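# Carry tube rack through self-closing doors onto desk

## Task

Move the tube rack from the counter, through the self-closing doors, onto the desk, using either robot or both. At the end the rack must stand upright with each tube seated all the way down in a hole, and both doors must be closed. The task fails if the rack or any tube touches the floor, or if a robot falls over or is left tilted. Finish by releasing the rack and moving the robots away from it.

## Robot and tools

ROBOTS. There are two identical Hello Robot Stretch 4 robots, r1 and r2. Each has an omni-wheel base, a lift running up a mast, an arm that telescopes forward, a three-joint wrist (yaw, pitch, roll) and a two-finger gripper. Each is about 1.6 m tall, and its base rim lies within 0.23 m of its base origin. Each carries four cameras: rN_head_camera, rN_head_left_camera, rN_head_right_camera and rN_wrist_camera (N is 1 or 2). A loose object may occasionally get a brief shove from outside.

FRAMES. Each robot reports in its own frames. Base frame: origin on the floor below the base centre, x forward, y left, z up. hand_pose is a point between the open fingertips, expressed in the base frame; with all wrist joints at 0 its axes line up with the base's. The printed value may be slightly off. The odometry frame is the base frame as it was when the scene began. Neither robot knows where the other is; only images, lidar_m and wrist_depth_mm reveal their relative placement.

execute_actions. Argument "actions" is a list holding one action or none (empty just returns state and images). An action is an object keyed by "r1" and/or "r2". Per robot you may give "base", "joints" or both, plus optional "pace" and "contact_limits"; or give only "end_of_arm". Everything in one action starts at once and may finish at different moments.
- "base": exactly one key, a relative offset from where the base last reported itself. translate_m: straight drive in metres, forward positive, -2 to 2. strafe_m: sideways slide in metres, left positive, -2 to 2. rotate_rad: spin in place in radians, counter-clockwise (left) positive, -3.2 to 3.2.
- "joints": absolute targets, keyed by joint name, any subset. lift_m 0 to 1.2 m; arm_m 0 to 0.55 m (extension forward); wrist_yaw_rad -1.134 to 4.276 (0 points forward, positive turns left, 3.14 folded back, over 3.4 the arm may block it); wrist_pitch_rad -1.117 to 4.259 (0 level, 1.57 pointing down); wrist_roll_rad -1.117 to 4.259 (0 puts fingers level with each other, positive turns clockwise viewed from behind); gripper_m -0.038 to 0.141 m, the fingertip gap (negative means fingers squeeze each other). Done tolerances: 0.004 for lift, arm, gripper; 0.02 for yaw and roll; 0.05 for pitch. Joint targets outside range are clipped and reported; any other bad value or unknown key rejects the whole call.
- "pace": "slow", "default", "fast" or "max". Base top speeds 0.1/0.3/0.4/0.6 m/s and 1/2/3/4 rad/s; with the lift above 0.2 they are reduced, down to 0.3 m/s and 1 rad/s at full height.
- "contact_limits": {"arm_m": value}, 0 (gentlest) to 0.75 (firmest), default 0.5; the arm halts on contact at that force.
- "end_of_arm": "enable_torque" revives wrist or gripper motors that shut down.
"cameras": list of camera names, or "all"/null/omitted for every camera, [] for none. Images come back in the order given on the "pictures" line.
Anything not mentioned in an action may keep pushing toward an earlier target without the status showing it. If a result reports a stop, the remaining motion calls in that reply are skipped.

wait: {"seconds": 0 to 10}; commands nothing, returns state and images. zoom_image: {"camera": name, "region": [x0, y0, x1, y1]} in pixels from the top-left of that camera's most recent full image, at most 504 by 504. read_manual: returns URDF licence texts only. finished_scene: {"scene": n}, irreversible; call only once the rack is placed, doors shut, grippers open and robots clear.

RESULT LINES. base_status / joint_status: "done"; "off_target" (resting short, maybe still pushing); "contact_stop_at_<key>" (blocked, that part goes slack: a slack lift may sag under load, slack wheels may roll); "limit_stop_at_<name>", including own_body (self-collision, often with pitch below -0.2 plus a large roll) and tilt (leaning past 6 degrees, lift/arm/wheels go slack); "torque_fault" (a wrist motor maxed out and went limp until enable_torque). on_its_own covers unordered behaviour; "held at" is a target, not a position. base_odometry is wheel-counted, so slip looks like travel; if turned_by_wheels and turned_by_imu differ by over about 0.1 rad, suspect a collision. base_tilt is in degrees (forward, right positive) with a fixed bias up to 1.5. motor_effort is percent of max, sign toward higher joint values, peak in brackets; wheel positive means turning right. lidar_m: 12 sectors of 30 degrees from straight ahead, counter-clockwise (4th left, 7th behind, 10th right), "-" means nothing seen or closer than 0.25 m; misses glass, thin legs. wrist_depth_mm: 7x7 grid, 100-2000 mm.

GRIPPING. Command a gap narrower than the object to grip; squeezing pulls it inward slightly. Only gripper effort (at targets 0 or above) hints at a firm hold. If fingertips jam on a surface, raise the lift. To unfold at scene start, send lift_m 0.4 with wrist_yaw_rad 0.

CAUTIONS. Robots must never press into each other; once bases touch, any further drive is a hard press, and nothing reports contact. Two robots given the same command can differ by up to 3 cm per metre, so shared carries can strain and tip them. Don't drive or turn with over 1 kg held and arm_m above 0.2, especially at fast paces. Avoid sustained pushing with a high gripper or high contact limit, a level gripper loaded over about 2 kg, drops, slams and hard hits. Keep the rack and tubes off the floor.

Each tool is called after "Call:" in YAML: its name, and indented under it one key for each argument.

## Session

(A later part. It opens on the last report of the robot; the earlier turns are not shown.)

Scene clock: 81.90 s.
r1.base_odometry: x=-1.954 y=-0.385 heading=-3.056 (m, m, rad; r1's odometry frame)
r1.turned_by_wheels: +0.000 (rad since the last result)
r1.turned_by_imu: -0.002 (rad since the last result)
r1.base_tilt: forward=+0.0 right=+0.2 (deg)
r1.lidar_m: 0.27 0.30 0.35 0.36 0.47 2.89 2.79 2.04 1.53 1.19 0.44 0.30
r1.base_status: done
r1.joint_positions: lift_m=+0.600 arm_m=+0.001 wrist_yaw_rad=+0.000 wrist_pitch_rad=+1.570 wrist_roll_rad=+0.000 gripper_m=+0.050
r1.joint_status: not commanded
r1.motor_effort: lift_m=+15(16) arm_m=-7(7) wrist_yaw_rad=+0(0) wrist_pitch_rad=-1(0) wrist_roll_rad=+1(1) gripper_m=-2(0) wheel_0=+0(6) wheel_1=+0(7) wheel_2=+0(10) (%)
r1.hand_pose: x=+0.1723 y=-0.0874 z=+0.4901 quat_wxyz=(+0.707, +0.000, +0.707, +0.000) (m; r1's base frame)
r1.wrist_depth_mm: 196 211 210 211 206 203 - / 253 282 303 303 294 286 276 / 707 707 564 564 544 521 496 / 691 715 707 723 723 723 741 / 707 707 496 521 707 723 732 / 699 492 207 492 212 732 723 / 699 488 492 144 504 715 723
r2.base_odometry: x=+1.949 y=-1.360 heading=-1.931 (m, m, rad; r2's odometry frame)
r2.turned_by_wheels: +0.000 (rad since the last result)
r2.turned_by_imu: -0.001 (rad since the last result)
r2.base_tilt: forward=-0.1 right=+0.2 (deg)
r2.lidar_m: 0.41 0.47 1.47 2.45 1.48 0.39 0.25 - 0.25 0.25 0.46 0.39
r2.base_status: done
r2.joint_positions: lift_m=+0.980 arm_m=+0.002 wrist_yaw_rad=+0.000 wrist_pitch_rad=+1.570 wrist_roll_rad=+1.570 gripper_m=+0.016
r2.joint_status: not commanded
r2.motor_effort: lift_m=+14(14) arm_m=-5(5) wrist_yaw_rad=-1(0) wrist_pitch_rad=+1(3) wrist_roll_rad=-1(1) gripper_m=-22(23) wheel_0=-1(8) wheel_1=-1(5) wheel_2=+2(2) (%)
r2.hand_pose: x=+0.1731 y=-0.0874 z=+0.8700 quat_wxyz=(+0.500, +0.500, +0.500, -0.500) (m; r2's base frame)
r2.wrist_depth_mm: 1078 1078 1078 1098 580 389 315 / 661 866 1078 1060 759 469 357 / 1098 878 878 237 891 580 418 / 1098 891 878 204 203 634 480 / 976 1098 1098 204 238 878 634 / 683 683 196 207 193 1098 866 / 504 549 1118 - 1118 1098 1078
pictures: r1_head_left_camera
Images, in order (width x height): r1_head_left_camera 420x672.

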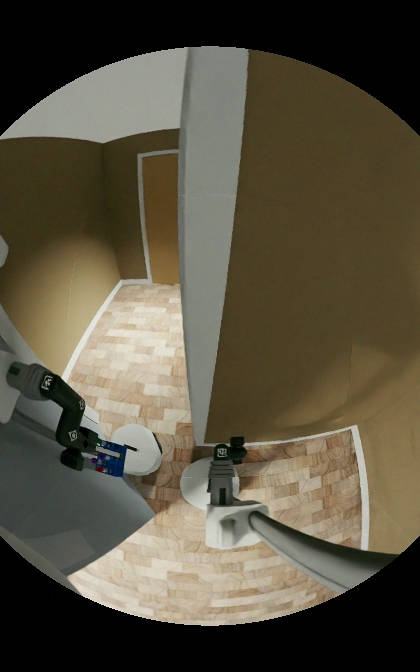

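Call:
execute_actions:
  actions:
    - {"r1":{"base":{"strafe_m":0.13},"pace":"slow"},"r2":{"base":{"strafe_m":0.14},"pace":"slow"}}
  cameras: ["r1_head_left_camera"]

Scene clock: 84.70 s.
r1.base_odometry: x=-1.942 y=-0.515 heading=-3.056 (m, m, rad; r1's odometry frame)
r1.turned_by_wheels: +0.000 (rad since the last result)
r1.turned_by_imu: -0.002 (rad since the last result)
r1.base_tilt: forward=+0.1 right=+0.3 (deg)
r1.lidar_m: 0.27 0.31 0.26 0.26 0.25 - 2.79 2.23 1.69 1.23 0.44 0.31
r1.base_status: done
r1.joint_positions: lift_m=+0.600 arm_m=+0.001 wrist_yaw_rad=+0.000 wrist_pitch_rad=+1.570 wrist_roll_rad=+0.000 gripper_m=+0.050
r1.joint_status: not commanded
r1.motor_effort: lift_m=+16(16) arm_m=-7(7) wrist_yaw_rad=+0(0) wrist_pitch_rad=-1(2) wrist_roll_rad=+1(0) gripper_m=-3(2) wheel_0=-1(9) wheel_1=-1(7) wheel_2=+0(8) (%)
r1.hand_pose: x=+0.1723 y=-0.0874 z=+0.4901 quat_wxyz=(+0.707, +0.000, +0.707, +0.000) (m; r1's base frame)
r1.wrist_depth_mm: 647 707 185 208 212 207 - / 508 715 297 298 301 293 282 / 504 715 723 569 559 544 508 / 525 715 715 715 732 723 732 / 699 699 492 525 715 715 741 / 699 492 208 492 211 715 732 / 647 484 492 144 500 723 723
r2.base_odometry: x=+2.080 y=-1.409 heading=-1.930 (m, m, rad; r2's odometry frame)
r2.turned_by_wheels: +0.000 (rad since the last result)
r2.turned_by_imu: -0.001 (rad since the last result)
r2.base_tilt: forward=-0.1 right=+0.2 (deg)
r2.lidar_m: 0.43 1.07 1.48 2.34 1.47 0.47 0.31 0.25 0.25 0.25 0.37 0.35
r2.base_status: done
r2.joint_positions: lift_m=+0.980 arm_m=+0.002 wrist_yaw_rad=+0.000 wrist_pitch_rad=+1.570 wrist_roll_rad=+1.570 gripper_m=+0.016
r2.joint_status: not commanded
r2.motor_effort: lift_m=+14(14) arm_m=-5(5) wrist_yaw_rad=+1(0) wrist_pitch_rad=+2(2) wrist_roll_rad=-1(1) gripper_m=-21(23) wheel_0=-1(4) wheel_1=+2(6) wheel_2=+0(2) (%)
r2.hand_pose: x=+0.1731 y=-0.0874 z=+0.8700 quat_wxyz=(+0.500, +0.500, +0.500, -0.500) (m; r2's base frame)
r2.wrist_depth_mm: 1078 809 878 820 521 377 315 / 1118 1098 878 976 707 469 370 / 332 1098 866 238 866 621 452 / 1078 1118 1098 204 202 732 564 / 554 634 878 204 238 1060 854 / 394 504 196 208 193 1078 1078 / 392 1138 1138 - 1098 1098 1078
pictures: r1_head_left_camera
Images, in order (width x height): r1_head_left_camera 420x672.

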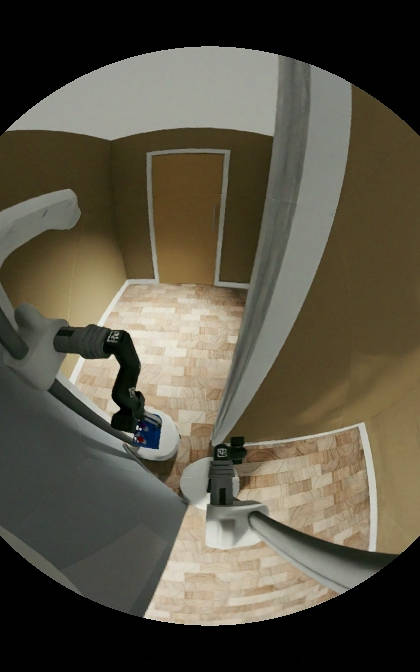

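Call:
execute_actions:
  actions:
    - {"r1":{"base":{"strafe_m":0.08},"pace":"slow"},"r2":{"base":{"strafe_m":0.2},"pace":"slow"}}
  cameras: ["r1_head_left_camera","r2_head_left_camera"]

Scene clock: 88.10 s.
r1.base_odometry: x=-1.936 y=-0.594 heading=-3.056 (m, m, rad; r1's odometry frame)
r1.turned_by_wheels: +0.000 (rad since the last result)
r1.turned_by_imu: -0.001 (rad since the last result)
r1.base_tilt: forward=+0.2 right=+0.1 (deg)
r1.lidar_m: 0.36 0.40 0.48 0.25 0.25 - 2.85 2.37 1.75 1.19 0.44 0.31
r1.base_status: done
r1.joint_positions: lift_m=+0.600 arm_m=+0.001 wrist_yaw_rad=+0.000 wrist_pitch_rad=+1.570 wrist_roll_rad=+0.000 gripper_m=+0.050
r1.joint_status: not commanded
r1.motor_effort: lift_m=+15(16) arm_m=-7(7) wrist_yaw_rad=+0(0) wrist_pitch_rad=-1(1) wrist_roll_rad=+0(1) gripper_m=-2(1) wheel_0=-3(8) wheel_1=+2(10) wheel_2=+0(2) (%)
r1.hand_pose: x=+0.1723 y=-0.0874 z=+0.4901 quat_wxyz=(+0.707, +0.000, +0.707, +0.000) (m; r1's base frame)
r1.wrist_depth_mm: 492 549 723 296 187 211 - / 504 615 723 421 277 296 287 / 647 715 715 715 569 549 517 / 707 699 715 723 723 723 741 / 691 707 496 521 715 723 723 / 699 492 207 500 209 715 732 / 597 488 492 144 504 715 723
r2.base_odometry: x=+2.267 y=-1.480 heading=-1.931 (m, m, rad; r2's odometry frame)
r2.turned_by_wheels: +0.000 (rad since the last result)
r2.turned_by_imu: -0.001 (rad since the last result)
r2.base_tilt: forward=-0.1 right=+0.2 (deg)
r2.lidar_m: 0.45 1.09 1.50 2.13 1.49 1.09 0.46 0.40 0.40 0.44 0.45 0.46
r2.base_status: done
r2.joint_positions: lift_m=+0.980 arm_m=+0.002 wrist_yaw_rad=+0.000 wrist_pitch_rad=+1.570 wrist_roll_rad=+1.570 gripper_m=+0.016
r2.joint_status: not commanded
r2.motor_effort: lift_m=+14(14) arm_m=-4(4) wrist_yaw_rad=+2(0) wrist_pitch_rad=+3(3) wrist_roll_rad=-1(1) gripper_m=-22(22) wheel_0=-3(6) wheel_1=+1(5) wheel_2=+1(1) (%)
r2.hand_pose: x=+0.1731 y=-0.0874 z=+0.8700 quat_wxyz=(+0.500, +0.500, +0.500, -0.500) (m; r2's base frame)
r2.wrist_depth_mm: 1078 1098 866 854 931 668 535 / 1078 1098 917 1060 1060 820 627 / 370 554 1098 237 1060 1060 788 / 392 609 1118 205 202 1060 917 / 1118 1138 1098 204 239 1078 1078 / 1138 1118 196 208 193 1098 1078 / 1138 1138 1118 - 1098 1118 1098
pictures: r1_head_left_camera, r2_head_left_camera
Images, in order (width x height): r1_head_left_camera 420x672, r2_head_left_camera 420x672.

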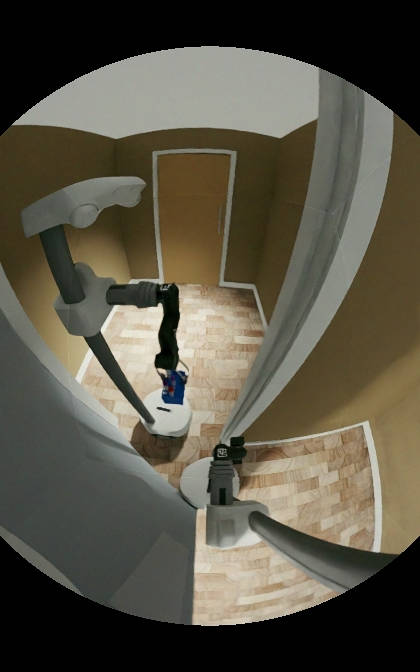

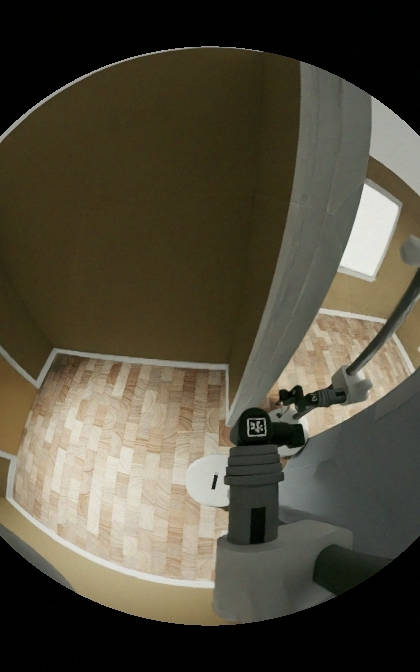

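Call:
execute_actions:
  actions:
    - {"r1":{"base":{"strafe_m":0.37},"pace":"slow"},"r2":{"base":{"strafe_m":1.5}}}
  cameras: ["r1_head_camera","r2_wrist_camera"]

Scene clock: 94.77 s.
r1.base_odometry: x=-1.904 y=-0.963 heading=-3.056 (m, m, rad; r1's odometry frame)
r1.turned_by_wheels: +0.000 (rad since the last result)
r1.turned_by_imu: -0.001 (rad since the last result)
r1.base_tilt: forward=+0.0 right=+0.2 (deg)
r1.lidar_m: 1.81 0.62 0.27 0.25 - 0.25 0.33 2.90 2.14 1.24 0.53 1.48
r1.base_status: done
r1.joint_positions: lift_m=+0.600 arm_m=+0.001 wrist_yaw_rad=+0.000 wrist_pitch_rad=+1.570 wrist_roll_rad=+0.000 gripper_m=+0.050
r1.joint_status: not commanded
r1.motor_effort: lift_m=+16(16) arm_m=-6(6) wrist_yaw_rad=+0(0) wrist_pitch_rad=-1(1) wrist_roll_rad=+1(0) gripper_m=-2(1) wheel_0=-2(6) wheel_1=+2(9) wheel_2=+0(0) (%)
r1.hand_pose: x=+0.1723 y=-0.0874 z=+0.4901 quat_wxyz=(+0.707, +0.000, +0.707, +0.000) (m; r1's base frame)
r1.wrist_depth_mm: 715 715 723 732 741 741 741 / 707 715 723 723 732 732 535 / 699 715 715 723 723 723 574 / 668 715 715 707 715 732 732 / 597 707 496 521 723 732 741 / 535 488 207 496 210 715 715 / 500 484 488 144 504 715 715
r2.base_odometry: x=+3.671 y=-2.008 heading=-1.930 (m, m, rad; r2's odometry frame)
r2.turned_by_wheels: +0.000 (rad since the last result)
r2.turned_by_imu: -0.003 (rad since the last result)
r2.base_tilt: forward=-0.1 right=+0.1 (deg)
r2.lidar_m: 1.04 0.90 0.65 0.61 0.66 0.90 1.03 1.08 1.48 1.74 1.47 1.07
r2.base_status: done
r2.joint_positions: lift_m=+0.980 arm_m=+0.002 wrist_yaw_rad=+0.000 wrist_pitch_rad=+1.570 wrist_roll_rad=+1.570 gripper_m=+0.016
r2.joint_status: not commanded
r2.motor_effort: lift_m=+14(14) arm_m=-5(5) wrist_yaw_rad=-1(0) wrist_pitch_rad=+1(2) wrist_roll_rad=-1(0) gripper_m=-24(21) wheel_0=+0(7) wheel_1=+0(7) wheel_2=+1(3) (%)
r2.hand_pose: x=+0.1731 y=-0.0874 z=+0.8700 quat_wxyz=(+0.500, +0.500, +0.500, -0.500) (m; r2's base frame)
r2.wrist_depth_mm: 1078 1098 1078 1042 1060 1042 1042 / 1098 1098 1078 1078 1042 1060 1025 / 1098 1078 1098 238 1060 1078 1042 / 1118 1098 1098 205 203 1078 1060 / 1118 1118 1118 204 219 1078 1078 / 1118 1098 195 207 193 1098 1078 / 1160 1118 1118 - 1098 1118 1078
pictures: r1_head_camera, r2_wrist_camera
Images, in order (width x height): r1_head_camera 420x560, r2_wrist_camera 616x392.

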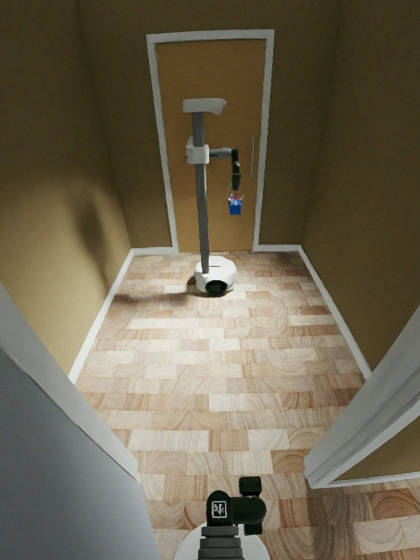

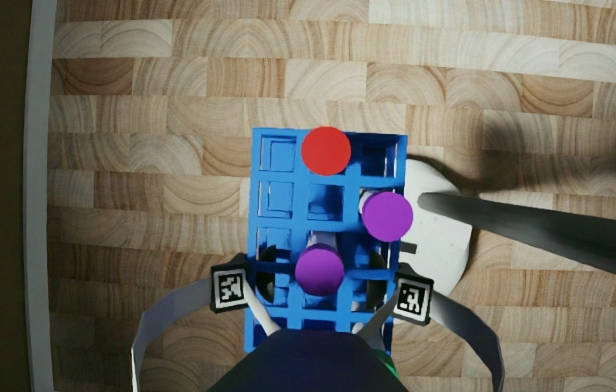

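Call:
execute_actions:
  actions:
    - {"r1":{"base":{"translate_m":0.72},"pace":"slow"},"r2":{"base":{"translate_m":0.72}}}
  cameras: ["r1_head_camera","r2_head_left_camera"]

Scene clock: 103.53 s.
r1.base_odometry: x=-2.621 y=-1.024 heading=-3.056 (m, m, rad; r1's odometry frame)
r1.turned_by_wheels: +0.000 (rad since the last result)
r1.turned_by_imu: -0.005 (rad since the last result)
r1.base_tilt: forward=+0.1 right=+0.2 (deg)
r1.lidar_m: 1.93 1.44 1.04 0.95 0.45 0.31 0.30 0.33 0.47 1.03 1.10 1.28
r1.base_status: done
r1.joint_positions: lift_m=+0.600 arm_m=+0.001 wrist_yaw_rad=+0.000 wrist_pitch_rad=+1.570 wrist_roll_rad=+0.000 gripper_m=+0.050
r1.joint_status: not commanded
r1.motor_effort: lift_m=+16(16) arm_m=-6(6) wrist_yaw_rad=+0(0) wrist_pitch_rad=-1(1) wrist_roll_rad=+0(0) gripper_m=-3(2) wheel_0=+1(5) wheel_1=+2(4) wheel_2=-2(6) (%)
r1.hand_pose: x=+0.1723 y=-0.0874 z=+0.4901 quat_wxyz=(+0.707, +0.000, +0.707, +0.000) (m; r1's base frame)
r1.wrist_depth_mm: 707 699 723 732 723 741 750 / 715 715 707 723 723 732 741 / 699 715 723 707 732 732 732 / 707 715 715 715 715 723 723 / 699 699 492 525 723 715 732 / 715 492 207 496 209 732 723 / 699 488 488 144 504 715 732
r2.base_odometry: x=+3.418 y=-2.682 heading=-1.931 (m, m, rad; r2's odometry frame)
r2.turned_by_wheels: +0.000 (rad since the last result)
r2.turned_by_imu: -0.004 (rad since the last result)
r2.base_tilt: forward=-0.2 right=+0.2 (deg)
r2.lidar_m: 0.31 0.33 0.46 0.62 0.64 0.91 1.75 1.81 1.27 1.28 0.47 0.33
r2.base_status: done
r2.joint_positions: lift_m=+0.980 arm_m=+0.002 wrist_yaw_rad=+0.000 wrist_pitch_rad=+1.570 wrist_roll_rad=+1.570 gripper_m=+0.016
r2.joint_status: not commanded
r2.motor_effort: lift_m=+14(14) arm_m=-5(4) wrist_yaw_rad=+0(1) wrist_pitch_rad=+1(2) wrist_roll_rad=-1(1) gripper_m=-20(21) wheel_0=+0(5) wheel_1=-1(3) wheel_2=+0(10) (%)
r2.hand_pose: x=+0.1731 y=-0.0874 z=+0.8700 quat_wxyz=(+0.500, +0.500, +0.500, -0.500) (m; r2's base frame)
r2.wrist_depth_mm: 210 297 549 1060 1042 1042 1025 / 213 306 569 1078 1042 1060 1042 / 216 312 525 237 1060 1060 1078 / 220 319 539 204 202 1042 1060 / 221 322 496 204 238 1060 1042 / 222 281 196 208 193 1060 1078 / 222 312 564 - 1098 1098 1078
pictures: r1_head_camera, r2_head_left_camera
Images, in order (width x height): r1_head_camera 420x560, r2_head_left_camera 420x672.

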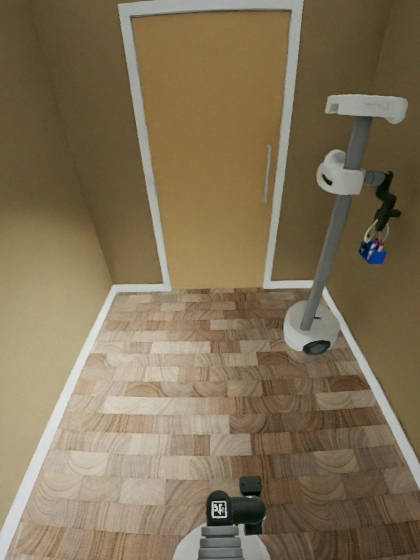

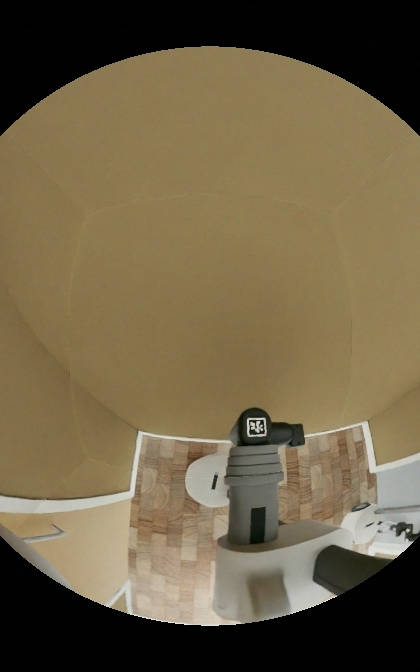

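Call:
zoom_image:
  camera: "r1_head_camera"
  region: [110, 0, 310, 300]

Region (110, 0, 310, 300) of r1_head_camera's 420x560 image, scaled by 1.680, with more detail than that image has.

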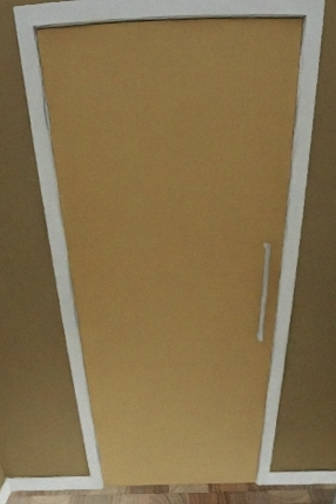

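Call:
execute_actions:
  actions:
    - {"r1":{"base":{"translate_m":0.94},"joints":{"lift_m":0.88,"wrist_pitch_rad":0,"wrist_yaw_rad":-0.5,"gripper_m":0.13},"pace":"fast"},"r2":{"base":{"strafe_m":0.32}}}
  cameras: ["r1_wrist_camera"]

Call:
execute_actions:
  actions:
    - {"r1":{"base":{"strafe_m":-0.19},"joints":{"arm_m":0.36}}}
  cameras: ["r1_wrist_camera","r1_head_right_camera"]

Scene clock: 107.97 s.
r1.base_odometry: x=-3.558 y=-1.105 heading=-3.056 (m, m, rad; r1's odometry frame)
r1.turned_by_wheels: +0.000 (rad since the last result)
r1.turned_by_imu: -0.004 (rad since the last result)
r1.base_tilt: forward=+0.1 right=+0.2 (deg)
r1.lidar_m: 0.99 1.04 1.03 0.97 1.03 1.25 1.24 1.28 1.09 1.04 0.78 0.80
r1.base_status: done
r1.joint_positions: lift_m=+0.880 arm_m=+0.001 wrist_yaw_rad=-0.500 wrist_pitch_rad=+0.002 wrist_roll_rad=+0.000 gripper_m=+0.130
r1.joint_status: all done
r1.motor_effort: lift_m=+25(28) arm_m=-6(7) wrist_yaw_rad=+0(3) wrist_pitch_rad=-8(13) wrist_roll_rad=+1(1) gripper_m=+1(3) wheel_0=-1(5) wheel_1=+0(6) wheel_2=+1(12) (%)
r1.hand_pose: x=+0.3833 y=-0.2150 z=+1.0571 quat_wxyz=(+0.969, +0.000, +0.001, -0.247) (m; r1's base frame)
r1.wrist_depth_mm: 699 778 866 976 991 976 891 / 691 768 842 976 699 627 891 / 683 768 842 960 683 621 891 / 691 759 831 960 1118 798 759 / 691 750 831 976 1098 778 866 / 683 213 842 976 1042 640 750 / 683 723 809 148 1118 960 854
r2.base_odometry: x=+3.717 y=-2.795 heading=-1.931 (m, m, rad; r2's odometry frame)
r2.turned_by_wheels: +0.000 (rad since the last result)
r2.turned_by_imu: -0.001 (rad since the last result)
r2.base_tilt: forward=-0.1 right=+0.1 (deg)
r2.lidar_m: 0.31 0.32 0.31 0.30 0.32 0.40 1.22 0.58 0.82 1.28 0.46 0.32
r2.base_status: done
r2.joint_positions: lift_m=+0.980 arm_m=+0.002 wrist_yaw_rad=+0.000 wrist_pitch_rad=+1.570 wrist_roll_rad=+1.570 gripper_m=+0.016
r2.joint_status: not commanded
r2.motor_effort: lift_m=+14(15) arm_m=-5(5) wrist_yaw_rad=+1(1) wrist_pitch_rad=+1(2) wrist_roll_rad=+0(1) gripper_m=-21(23) wheel_0=+0(9) wheel_1=+0(8) wheel_2=-1(1) (%)
r2.hand_pose: x=+0.1731 y=-0.0874 z=+0.8700 quat_wxyz=(+0.500, +0.500, +0.500, -0.500) (m; r2's base frame)
r2.wrist_depth_mm: 211 296 549 1060 1042 1025 1025 / 213 306 574 1060 1060 1060 1025 / 217 312 525 237 1078 1060 1060 / 220 319 535 205 202 1060 1060 / 221 322 496 205 239 1060 1060 / 222 281 196 207 193 1078 1078 / 222 312 559 - 917 891 976
pictures: r1_wrist_camera
Images, in order (width x height): r1_wrist_camera 616x392.

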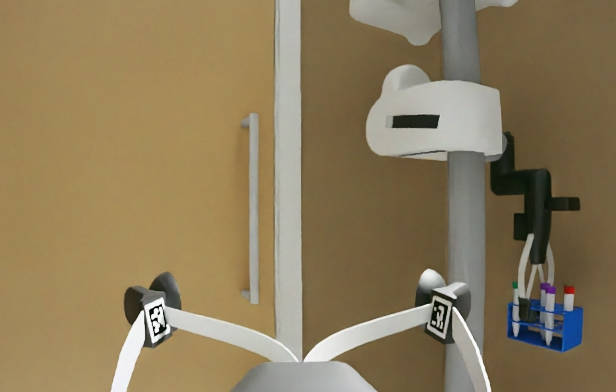

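Scene clock: 110.13 s.
r1.base_odometry: x=-3.574 y=-0.916 heading=-3.056 (m, m, rad; r1's odometry frame)
r1.turned_by_wheels: +0.000 (rad since the last result)
r1.turned_by_imu: +0.000 (rad since the last result)
r1.base_tilt: forward=+0.0 right=+0.3 (deg)
r1.lidar_m: 0.92 1.04 1.24 1.17 1.21 1.31 1.21 1.21 0.90 0.84 0.69 0.66
r1.base_status: done
r1.joint_positions: lift_m=+0.880 arm_m=+0.359 wrist_yaw_rad=-0.500 wrist_pitch_rad=+0.002 wrist_roll_rad=+0.000 gripper_m=+0.130
r1.joint_status: all done
r1.motor_effort: lift_m=+25(25) arm_m=+7(8) wrist_yaw_rad=+0(1) wrist_pitch_rad=-7(7) wrist_roll_rad=+0(0) gripper_m=-3(1) wheel_0=+0(8) wheel_1=+0(11) wheel_2=+0(1) (%)
r1.hand_pose: x=+0.7410 y=-0.2150 z=+1.0572 quat_wxyz=(+0.969, +0.000, +0.001, -0.247) (m; r1's base frame)
r1.wrist_depth_mm: 394 436 480 554 640 291 - / 394 433 480 554 634 707 268 / 392 430 480 549 634 759 732 / 394 430 477 549 627 732 732 / 389 430 480 544 627 741 723 / 389 213 469 525 591 741 723 / 387 415 455 148 627 741 715
r2.base_odometry: x=+3.717 y=-2.795 heading=-1.931 (m, m, rad; r2's odometry frame)
r2.turned_by_wheels: +0.000 (rad since the last result)
r2.turned_by_imu: +0.000 (rad since the last result)
r2.base_tilt: forward=-0.1 right=+0.2 (deg)
r2.lidar_m: 0.32 0.34 0.31 0.27 0.31 0.40 0.38 0.41 0.68 1.27 0.46 0.35
r2.base_status: not commanded
r2.joint_positions: lift_m=+0.980 arm_m=+0.002 wrist_yaw_rad=+0.000 wrist_pitch_rad=+1.570 wrist_roll_rad=+1.570 gripper_m=+0.016
r2.joint_status: not commanded
r2.motor_effort: lift_m=+14(14) arm_m=-5(5) wrist_yaw_rad=+2(0) wrist_pitch_rad=+2(1) wrist_roll_rad=-1(1) gripper_m=-22(23) wheel_0=+1(1) wheel_1=-1(1) wheel_2=-1(1) (%)
r2.hand_pose: x=+0.1731 y=-0.0874 z=+0.8700 quat_wxyz=(+0.500, +0.500, +0.500, -0.500) (m; r2's base frame)
r2.wrist_depth_mm: 210 298 554 1078 1042 1025 904 / 213 306 574 1078 1078 1042 1042 / 217 312 525 237 1060 1042 1042 / 220 319 539 204 202 1078 1078 / 221 320 496 205 239 1078 1078 / 221 281 196 208 193 1098 1078 / 221 310 569 - 904 878 976
pictures: r1_head_right_camera, r1_wrist_camera
Images, in order (width x height): r1_head_right_camera 420x672, r1_wrist_camera 616x392.

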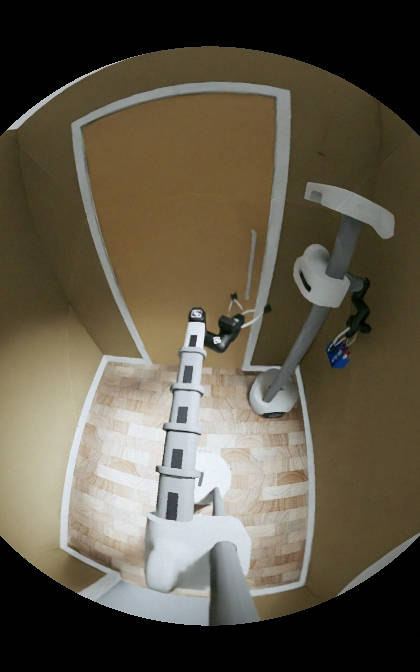

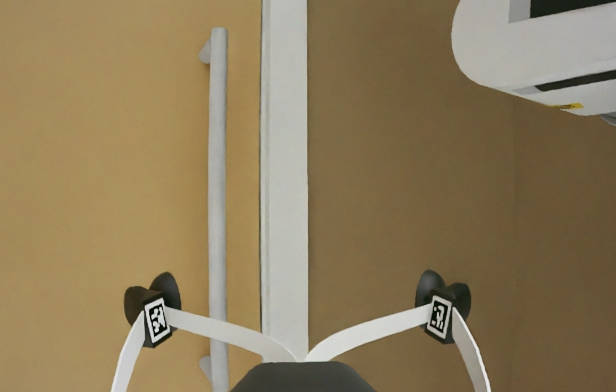

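Call:
execute_actions:
  actions:
    - {"r1":{"base":{"translate_m":0.02},"joints":{"arm_m":0.53},"pace":"slow","contact_limits":{"arm_m":0.3}}}
  cameras: ["r1_wrist_camera"]

Scene clock: 113.50 s.
r1.base_odometry: x=-3.594 y=-0.918 heading=-3.055 (m, m, rad; r1's odometry frame)
r1.turned_by_wheels: +0.000 (rad since the last result)
r1.turned_by_imu: -0.001 (rad since the last result)
r1.base_tilt: forward=+0.1 right=+0.2 (deg)
r1.lidar_m: 0.92 1.01 1.23 1.18 1.24 1.33 1.23 1.24 0.87 0.85 0.69 0.64
r1.base_status: done
r1.joint_positions: lift_m=+0.880 arm_m=+0.529 wrist_yaw_rad=-0.500 wrist_pitch_rad=+0.002 wrist_roll_rad=+0.000 gripper_m=+0.130
r1.joint_status: all done
r1.motor_effort: lift_m=+25(25) arm_m=+7(8) wrist_yaw_rad=+0(0) wrist_pitch_rad=-7(7) wrist_roll_rad=+0(0) gripper_m=+2(0) wheel_0=+2(4) wheel_1=+2(6) wheel_2=-2(4) (%)
r1.contact_limits: arm_m 0.3
r1.hand_pose: x=+0.9109 y=-0.2150 z=+1.0572 quat_wxyz=(+0.969, +0.000, +0.001, -0.247) (m; r1's base frame)
r1.wrist_depth_mm: 236 259 291 319 366 459 544 / 236 260 291 319 364 455 549 / 236 260 291 319 359 455 539 / 236 258 290 317 359 449 530 / 234 257 290 315 357 449 530 / 232 213 283 314 340 445 530 / 235 248 281 147 355 442 525
r2.base_odometry: x=+3.717 y=-2.795 heading=-1.931 (m, m, rad; r2's odometry frame)
r2.turned_by_wheels: +0.000 (rad since the last result)
r2.turned_by_imu: +0.000 (rad since the last result)
r2.base_tilt: forward=-0.1 right=+0.2 (deg)
r2.lidar_m: 0.32 0.34 0.31 0.29 0.31 0.33 0.38 0.55 0.67 1.28 0.46 0.33
r2.base_status: not commanded
r2.joint_positions: lift_m=+0.980 arm_m=+0.002 wrist_yaw_rad=+0.000 wrist_pitch_rad=+1.570 wrist_roll_rad=+1.570 gripper_m=+0.016
r2.joint_status: not commanded
r2.motor_effort: lift_m=+15(14) arm_m=-5(5) wrist_yaw_rad=-1(1) wrist_pitch_rad=+1(2) wrist_roll_rad=-1(1) gripper_m=-23(23) wheel_0=+1(1) wheel_1=-1(1) wheel_2=-1(2) (%)
r2.hand_pose: x=+0.1731 y=-0.0874 z=+0.8700 quat_wxyz=(+0.500, +0.500, +0.500, -0.500) (m; r2's base frame)
r2.wrist_depth_mm: 210 297 554 1042 1042 1042 917 / 213 306 569 1078 1060 1042 1060 / 217 312 525 237 1060 1060 1042 / 220 317 535 204 202 1060 1060 / 222 322 496 205 238 1078 1078 / 222 281 196 208 193 1098 1078 / 222 310 564 - 917 904 960
pictures: r1_wrist_camera
Images, in order (width x height): r1_wrist_camera 616x392.

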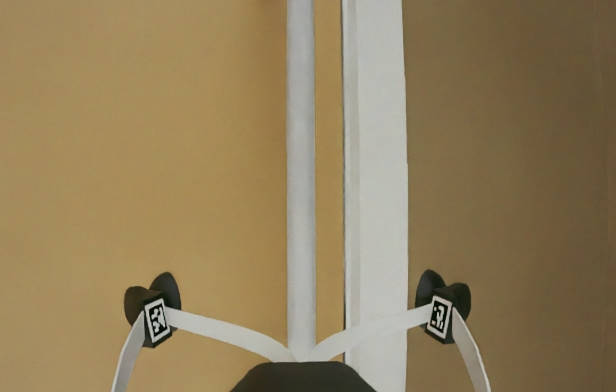

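Call:
execute_actions:
  actions:
    - {"r1":{"base":{"translate_m":0.012},"joints":{"arm_m":0.545},"pace":"slow","contact_limits":{"arm_m":0.3}}}
  cameras: ["r1_wrist_camera"]

Call:
execute_actions:
  actions:
    - {"r1":{"joints":{"gripper_m":-0.038}}}
  cameras: ["r1_wrist_camera"]

Scene clock: 114.90 s.
r1.base_odometry: x=-3.606 y=-0.919 heading=-3.055 (m, m, rad; r1's odometry frame)
r1.turned_by_wheels: +0.000 (rad since the last result)
r1.turned_by_imu: +0.000 (rad since the last result)
r1.base_tilt: forward=-0.1 right=+0.3 (deg)
r1.lidar_m: 0.92 0.98 1.23 1.17 1.24 1.32 1.25 1.24 0.89 0.84 0.66 0.63
r1.base_status: done
r1.joint_positions: lift_m=+0.880 arm_m=+0.544 wrist_yaw_rad=-0.500 wrist_pitch_rad=+0.002 wrist_roll_rad=+0.000 gripper_m=+0.130
r1.joint_status: all done
r1.motor_effort: lift_m=+25(25) arm_m=+7(8) wrist_yaw_rad=+0(0) wrist_pitch_rad=-6(7) wrist_roll_rad=+0(0) gripper_m=+1(0) wheel_0=+1(5) wheel_1=+1(3) wheel_2=-1(5) (%)
r1.contact_limits: arm_m 0.3
r1.hand_pose: x=+0.9259 y=-0.2150 z=+1.0572 quat_wxyz=(+0.969, +0.000, +0.001, -0.247) (m; r1's base frame)
r1.wrist_depth_mm: 215 236 264 286 329 413 488 / 214 236 265 285 327 413 492 / 213 236 265 282 325 410 488 / 213 235 263 281 327 404 488 / 213 233 262 281 322 402 477 / 211 212 258 279 314 402 473 / 211 224 255 147 319 402 473
r2.base_odometry: x=+3.717 y=-2.795 heading=-1.931 (m, m, rad; r2's odometry frame)
r2.turned_by_wheels: +0.000 (rad since the last result)
r2.turned_by_imu: +0.000 (rad since the last result)
r2.base_tilt: forward=-0.2 right=+0.2 (deg)
r2.lidar_m: 0.31 0.34 0.31 0.30 0.30 0.33 0.41 0.54 0.64 1.28 0.47 0.33
r2.base_status: not commanded
r2.joint_positions: lift_m=+0.980 arm_m=+0.002 wrist_yaw_rad=+0.000 wrist_pitch_rad=+1.570 wrist_roll_rad=+1.570 gripper_m=+0.016
r2.joint_status: not commanded
r2.motor_effort: lift_m=+14(14) arm_m=-5(5) wrist_yaw_rad=+2(1) wrist_pitch_rad=+2(2) wrist_roll_rad=-1(1) gripper_m=-22(21) wheel_0=+1(1) wheel_1=-1(0) wheel_2=-1(1) (%)
r2.hand_pose: x=+0.1731 y=-0.0874 z=+0.8700 quat_wxyz=(+0.500, +0.500, +0.500, -0.500) (m; r2's base frame)
r2.wrist_depth_mm: 210 297 549 1060 1060 1042 904 / 213 306 569 1078 1078 1042 1042 / 216 312 530 237 1078 1060 1060 / 220 319 544 204 202 1042 1060 / 222 322 500 205 238 1078 1060 / 223 281 196 208 193 1078 1060 / 220 310 564 - 917 891 960
pictures: r1_wrist_camera
Images, in order (width x height): r1_wrist_camera 616x392.

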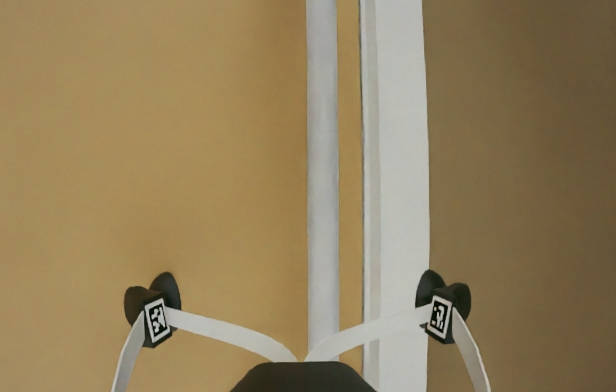

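Scene clock: 117.37 s.
r1.base_odometry: x=-3.606 y=-0.919 heading=-3.056 (m, m, rad; r1's odometry frame)
r1.turned_by_wheels: +0.000 (rad since the last result)
r1.turned_by_imu: -0.001 (rad since the last result)
r1.base_tilt: forward=+0.2 right=+0.2 (deg)
r1.lidar_m: 0.93 1.01 1.19 1.17 1.24 1.34 1.25 1.25 0.90 0.85 0.67 0.63
r1.base_status: not commanded
r1.joint_positions: lift_m=+0.880 arm_m=+0.544 wrist_yaw_rad=-0.500 wrist_pitch_rad=+0.002 wrist_roll_rad=+0.000 gripper_m=-0.037
r1.joint_status: all done
r1.motor_effort: lift_m=+25(25) arm_m=+6(7) wrist_yaw_rad=+1(26) wrist_pitch_rad=-7(7) wrist_roll_rad=+1(0) gripper_m=-18(18) wheel_0=+0(10) wheel_1=-1(5) wheel_2=+0(7) (%)
r1.hand_pose: x=+0.9260 y=-0.2151 z=+1.0572 quat_wxyz=(+0.969, +0.000, +0.001, -0.247) (m; r1's base frame)
r1.wrist_depth_mm: 215 234 265 285 329 415 488 / 213 235 265 282 329 413 492 / 213 235 263 283 324 404 484 / 213 235 262 279 324 404 480 / 211 235 262 279 324 402 477 / 211 233 248 199 320 404 469 / 211 220 250 152 312 404 473
r2.base_odometry: x=+3.717 y=-2.795 heading=-1.931 (m, m, rad; r2's odometry frame)
r2.turned_by_wheels: +0.000 (rad since the last result)
r2.turned_by_imu: +0.000 (rad since the last result)
r2.base_tilt: forward=-0.1 right=+0.2 (deg)
r2.lidar_m: 0.32 0.33 0.31 0.29 0.31 0.38 0.42 0.54 0.66 1.29 0.46 0.32
r2.base_status: not commanded
r2.joint_positions: lift_m=+0.980 arm_m=+0.002 wrist_yaw_rad=+0.000 wrist_pitch_rad=+1.570 wrist_roll_rad=+1.570 gripper_m=+0.016
r2.joint_status: not commanded
r2.motor_effort: lift_m=+14(14) arm_m=-4(5) wrist_yaw_rad=+1(0) wrist_pitch_rad=+2(1) wrist_roll_rad=-1(0) gripper_m=-23(24) wheel_0=+1(1) wheel_1=-1(1) wheel_2=-1(1) (%)
r2.hand_pose: x=+0.1731 y=-0.0874 z=+0.8700 quat_wxyz=(+0.500, +0.500, +0.500, -0.500) (m; r2's base frame)
r2.wrist_depth_mm: 210 298 554 1060 1060 1060 904 / 213 306 569 1078 1060 1060 1060 / 217 312 530 237 1060 1060 1060 / 220 319 544 204 203 1060 1060 / 222 322 500 204 239 1078 1078 / 221 282 196 207 193 1078 1060 / 223 312 564 - 917 904 976
pictures: r1_wrist_camera
Images, in order (width x height): r1_wrist_camera 616x392.

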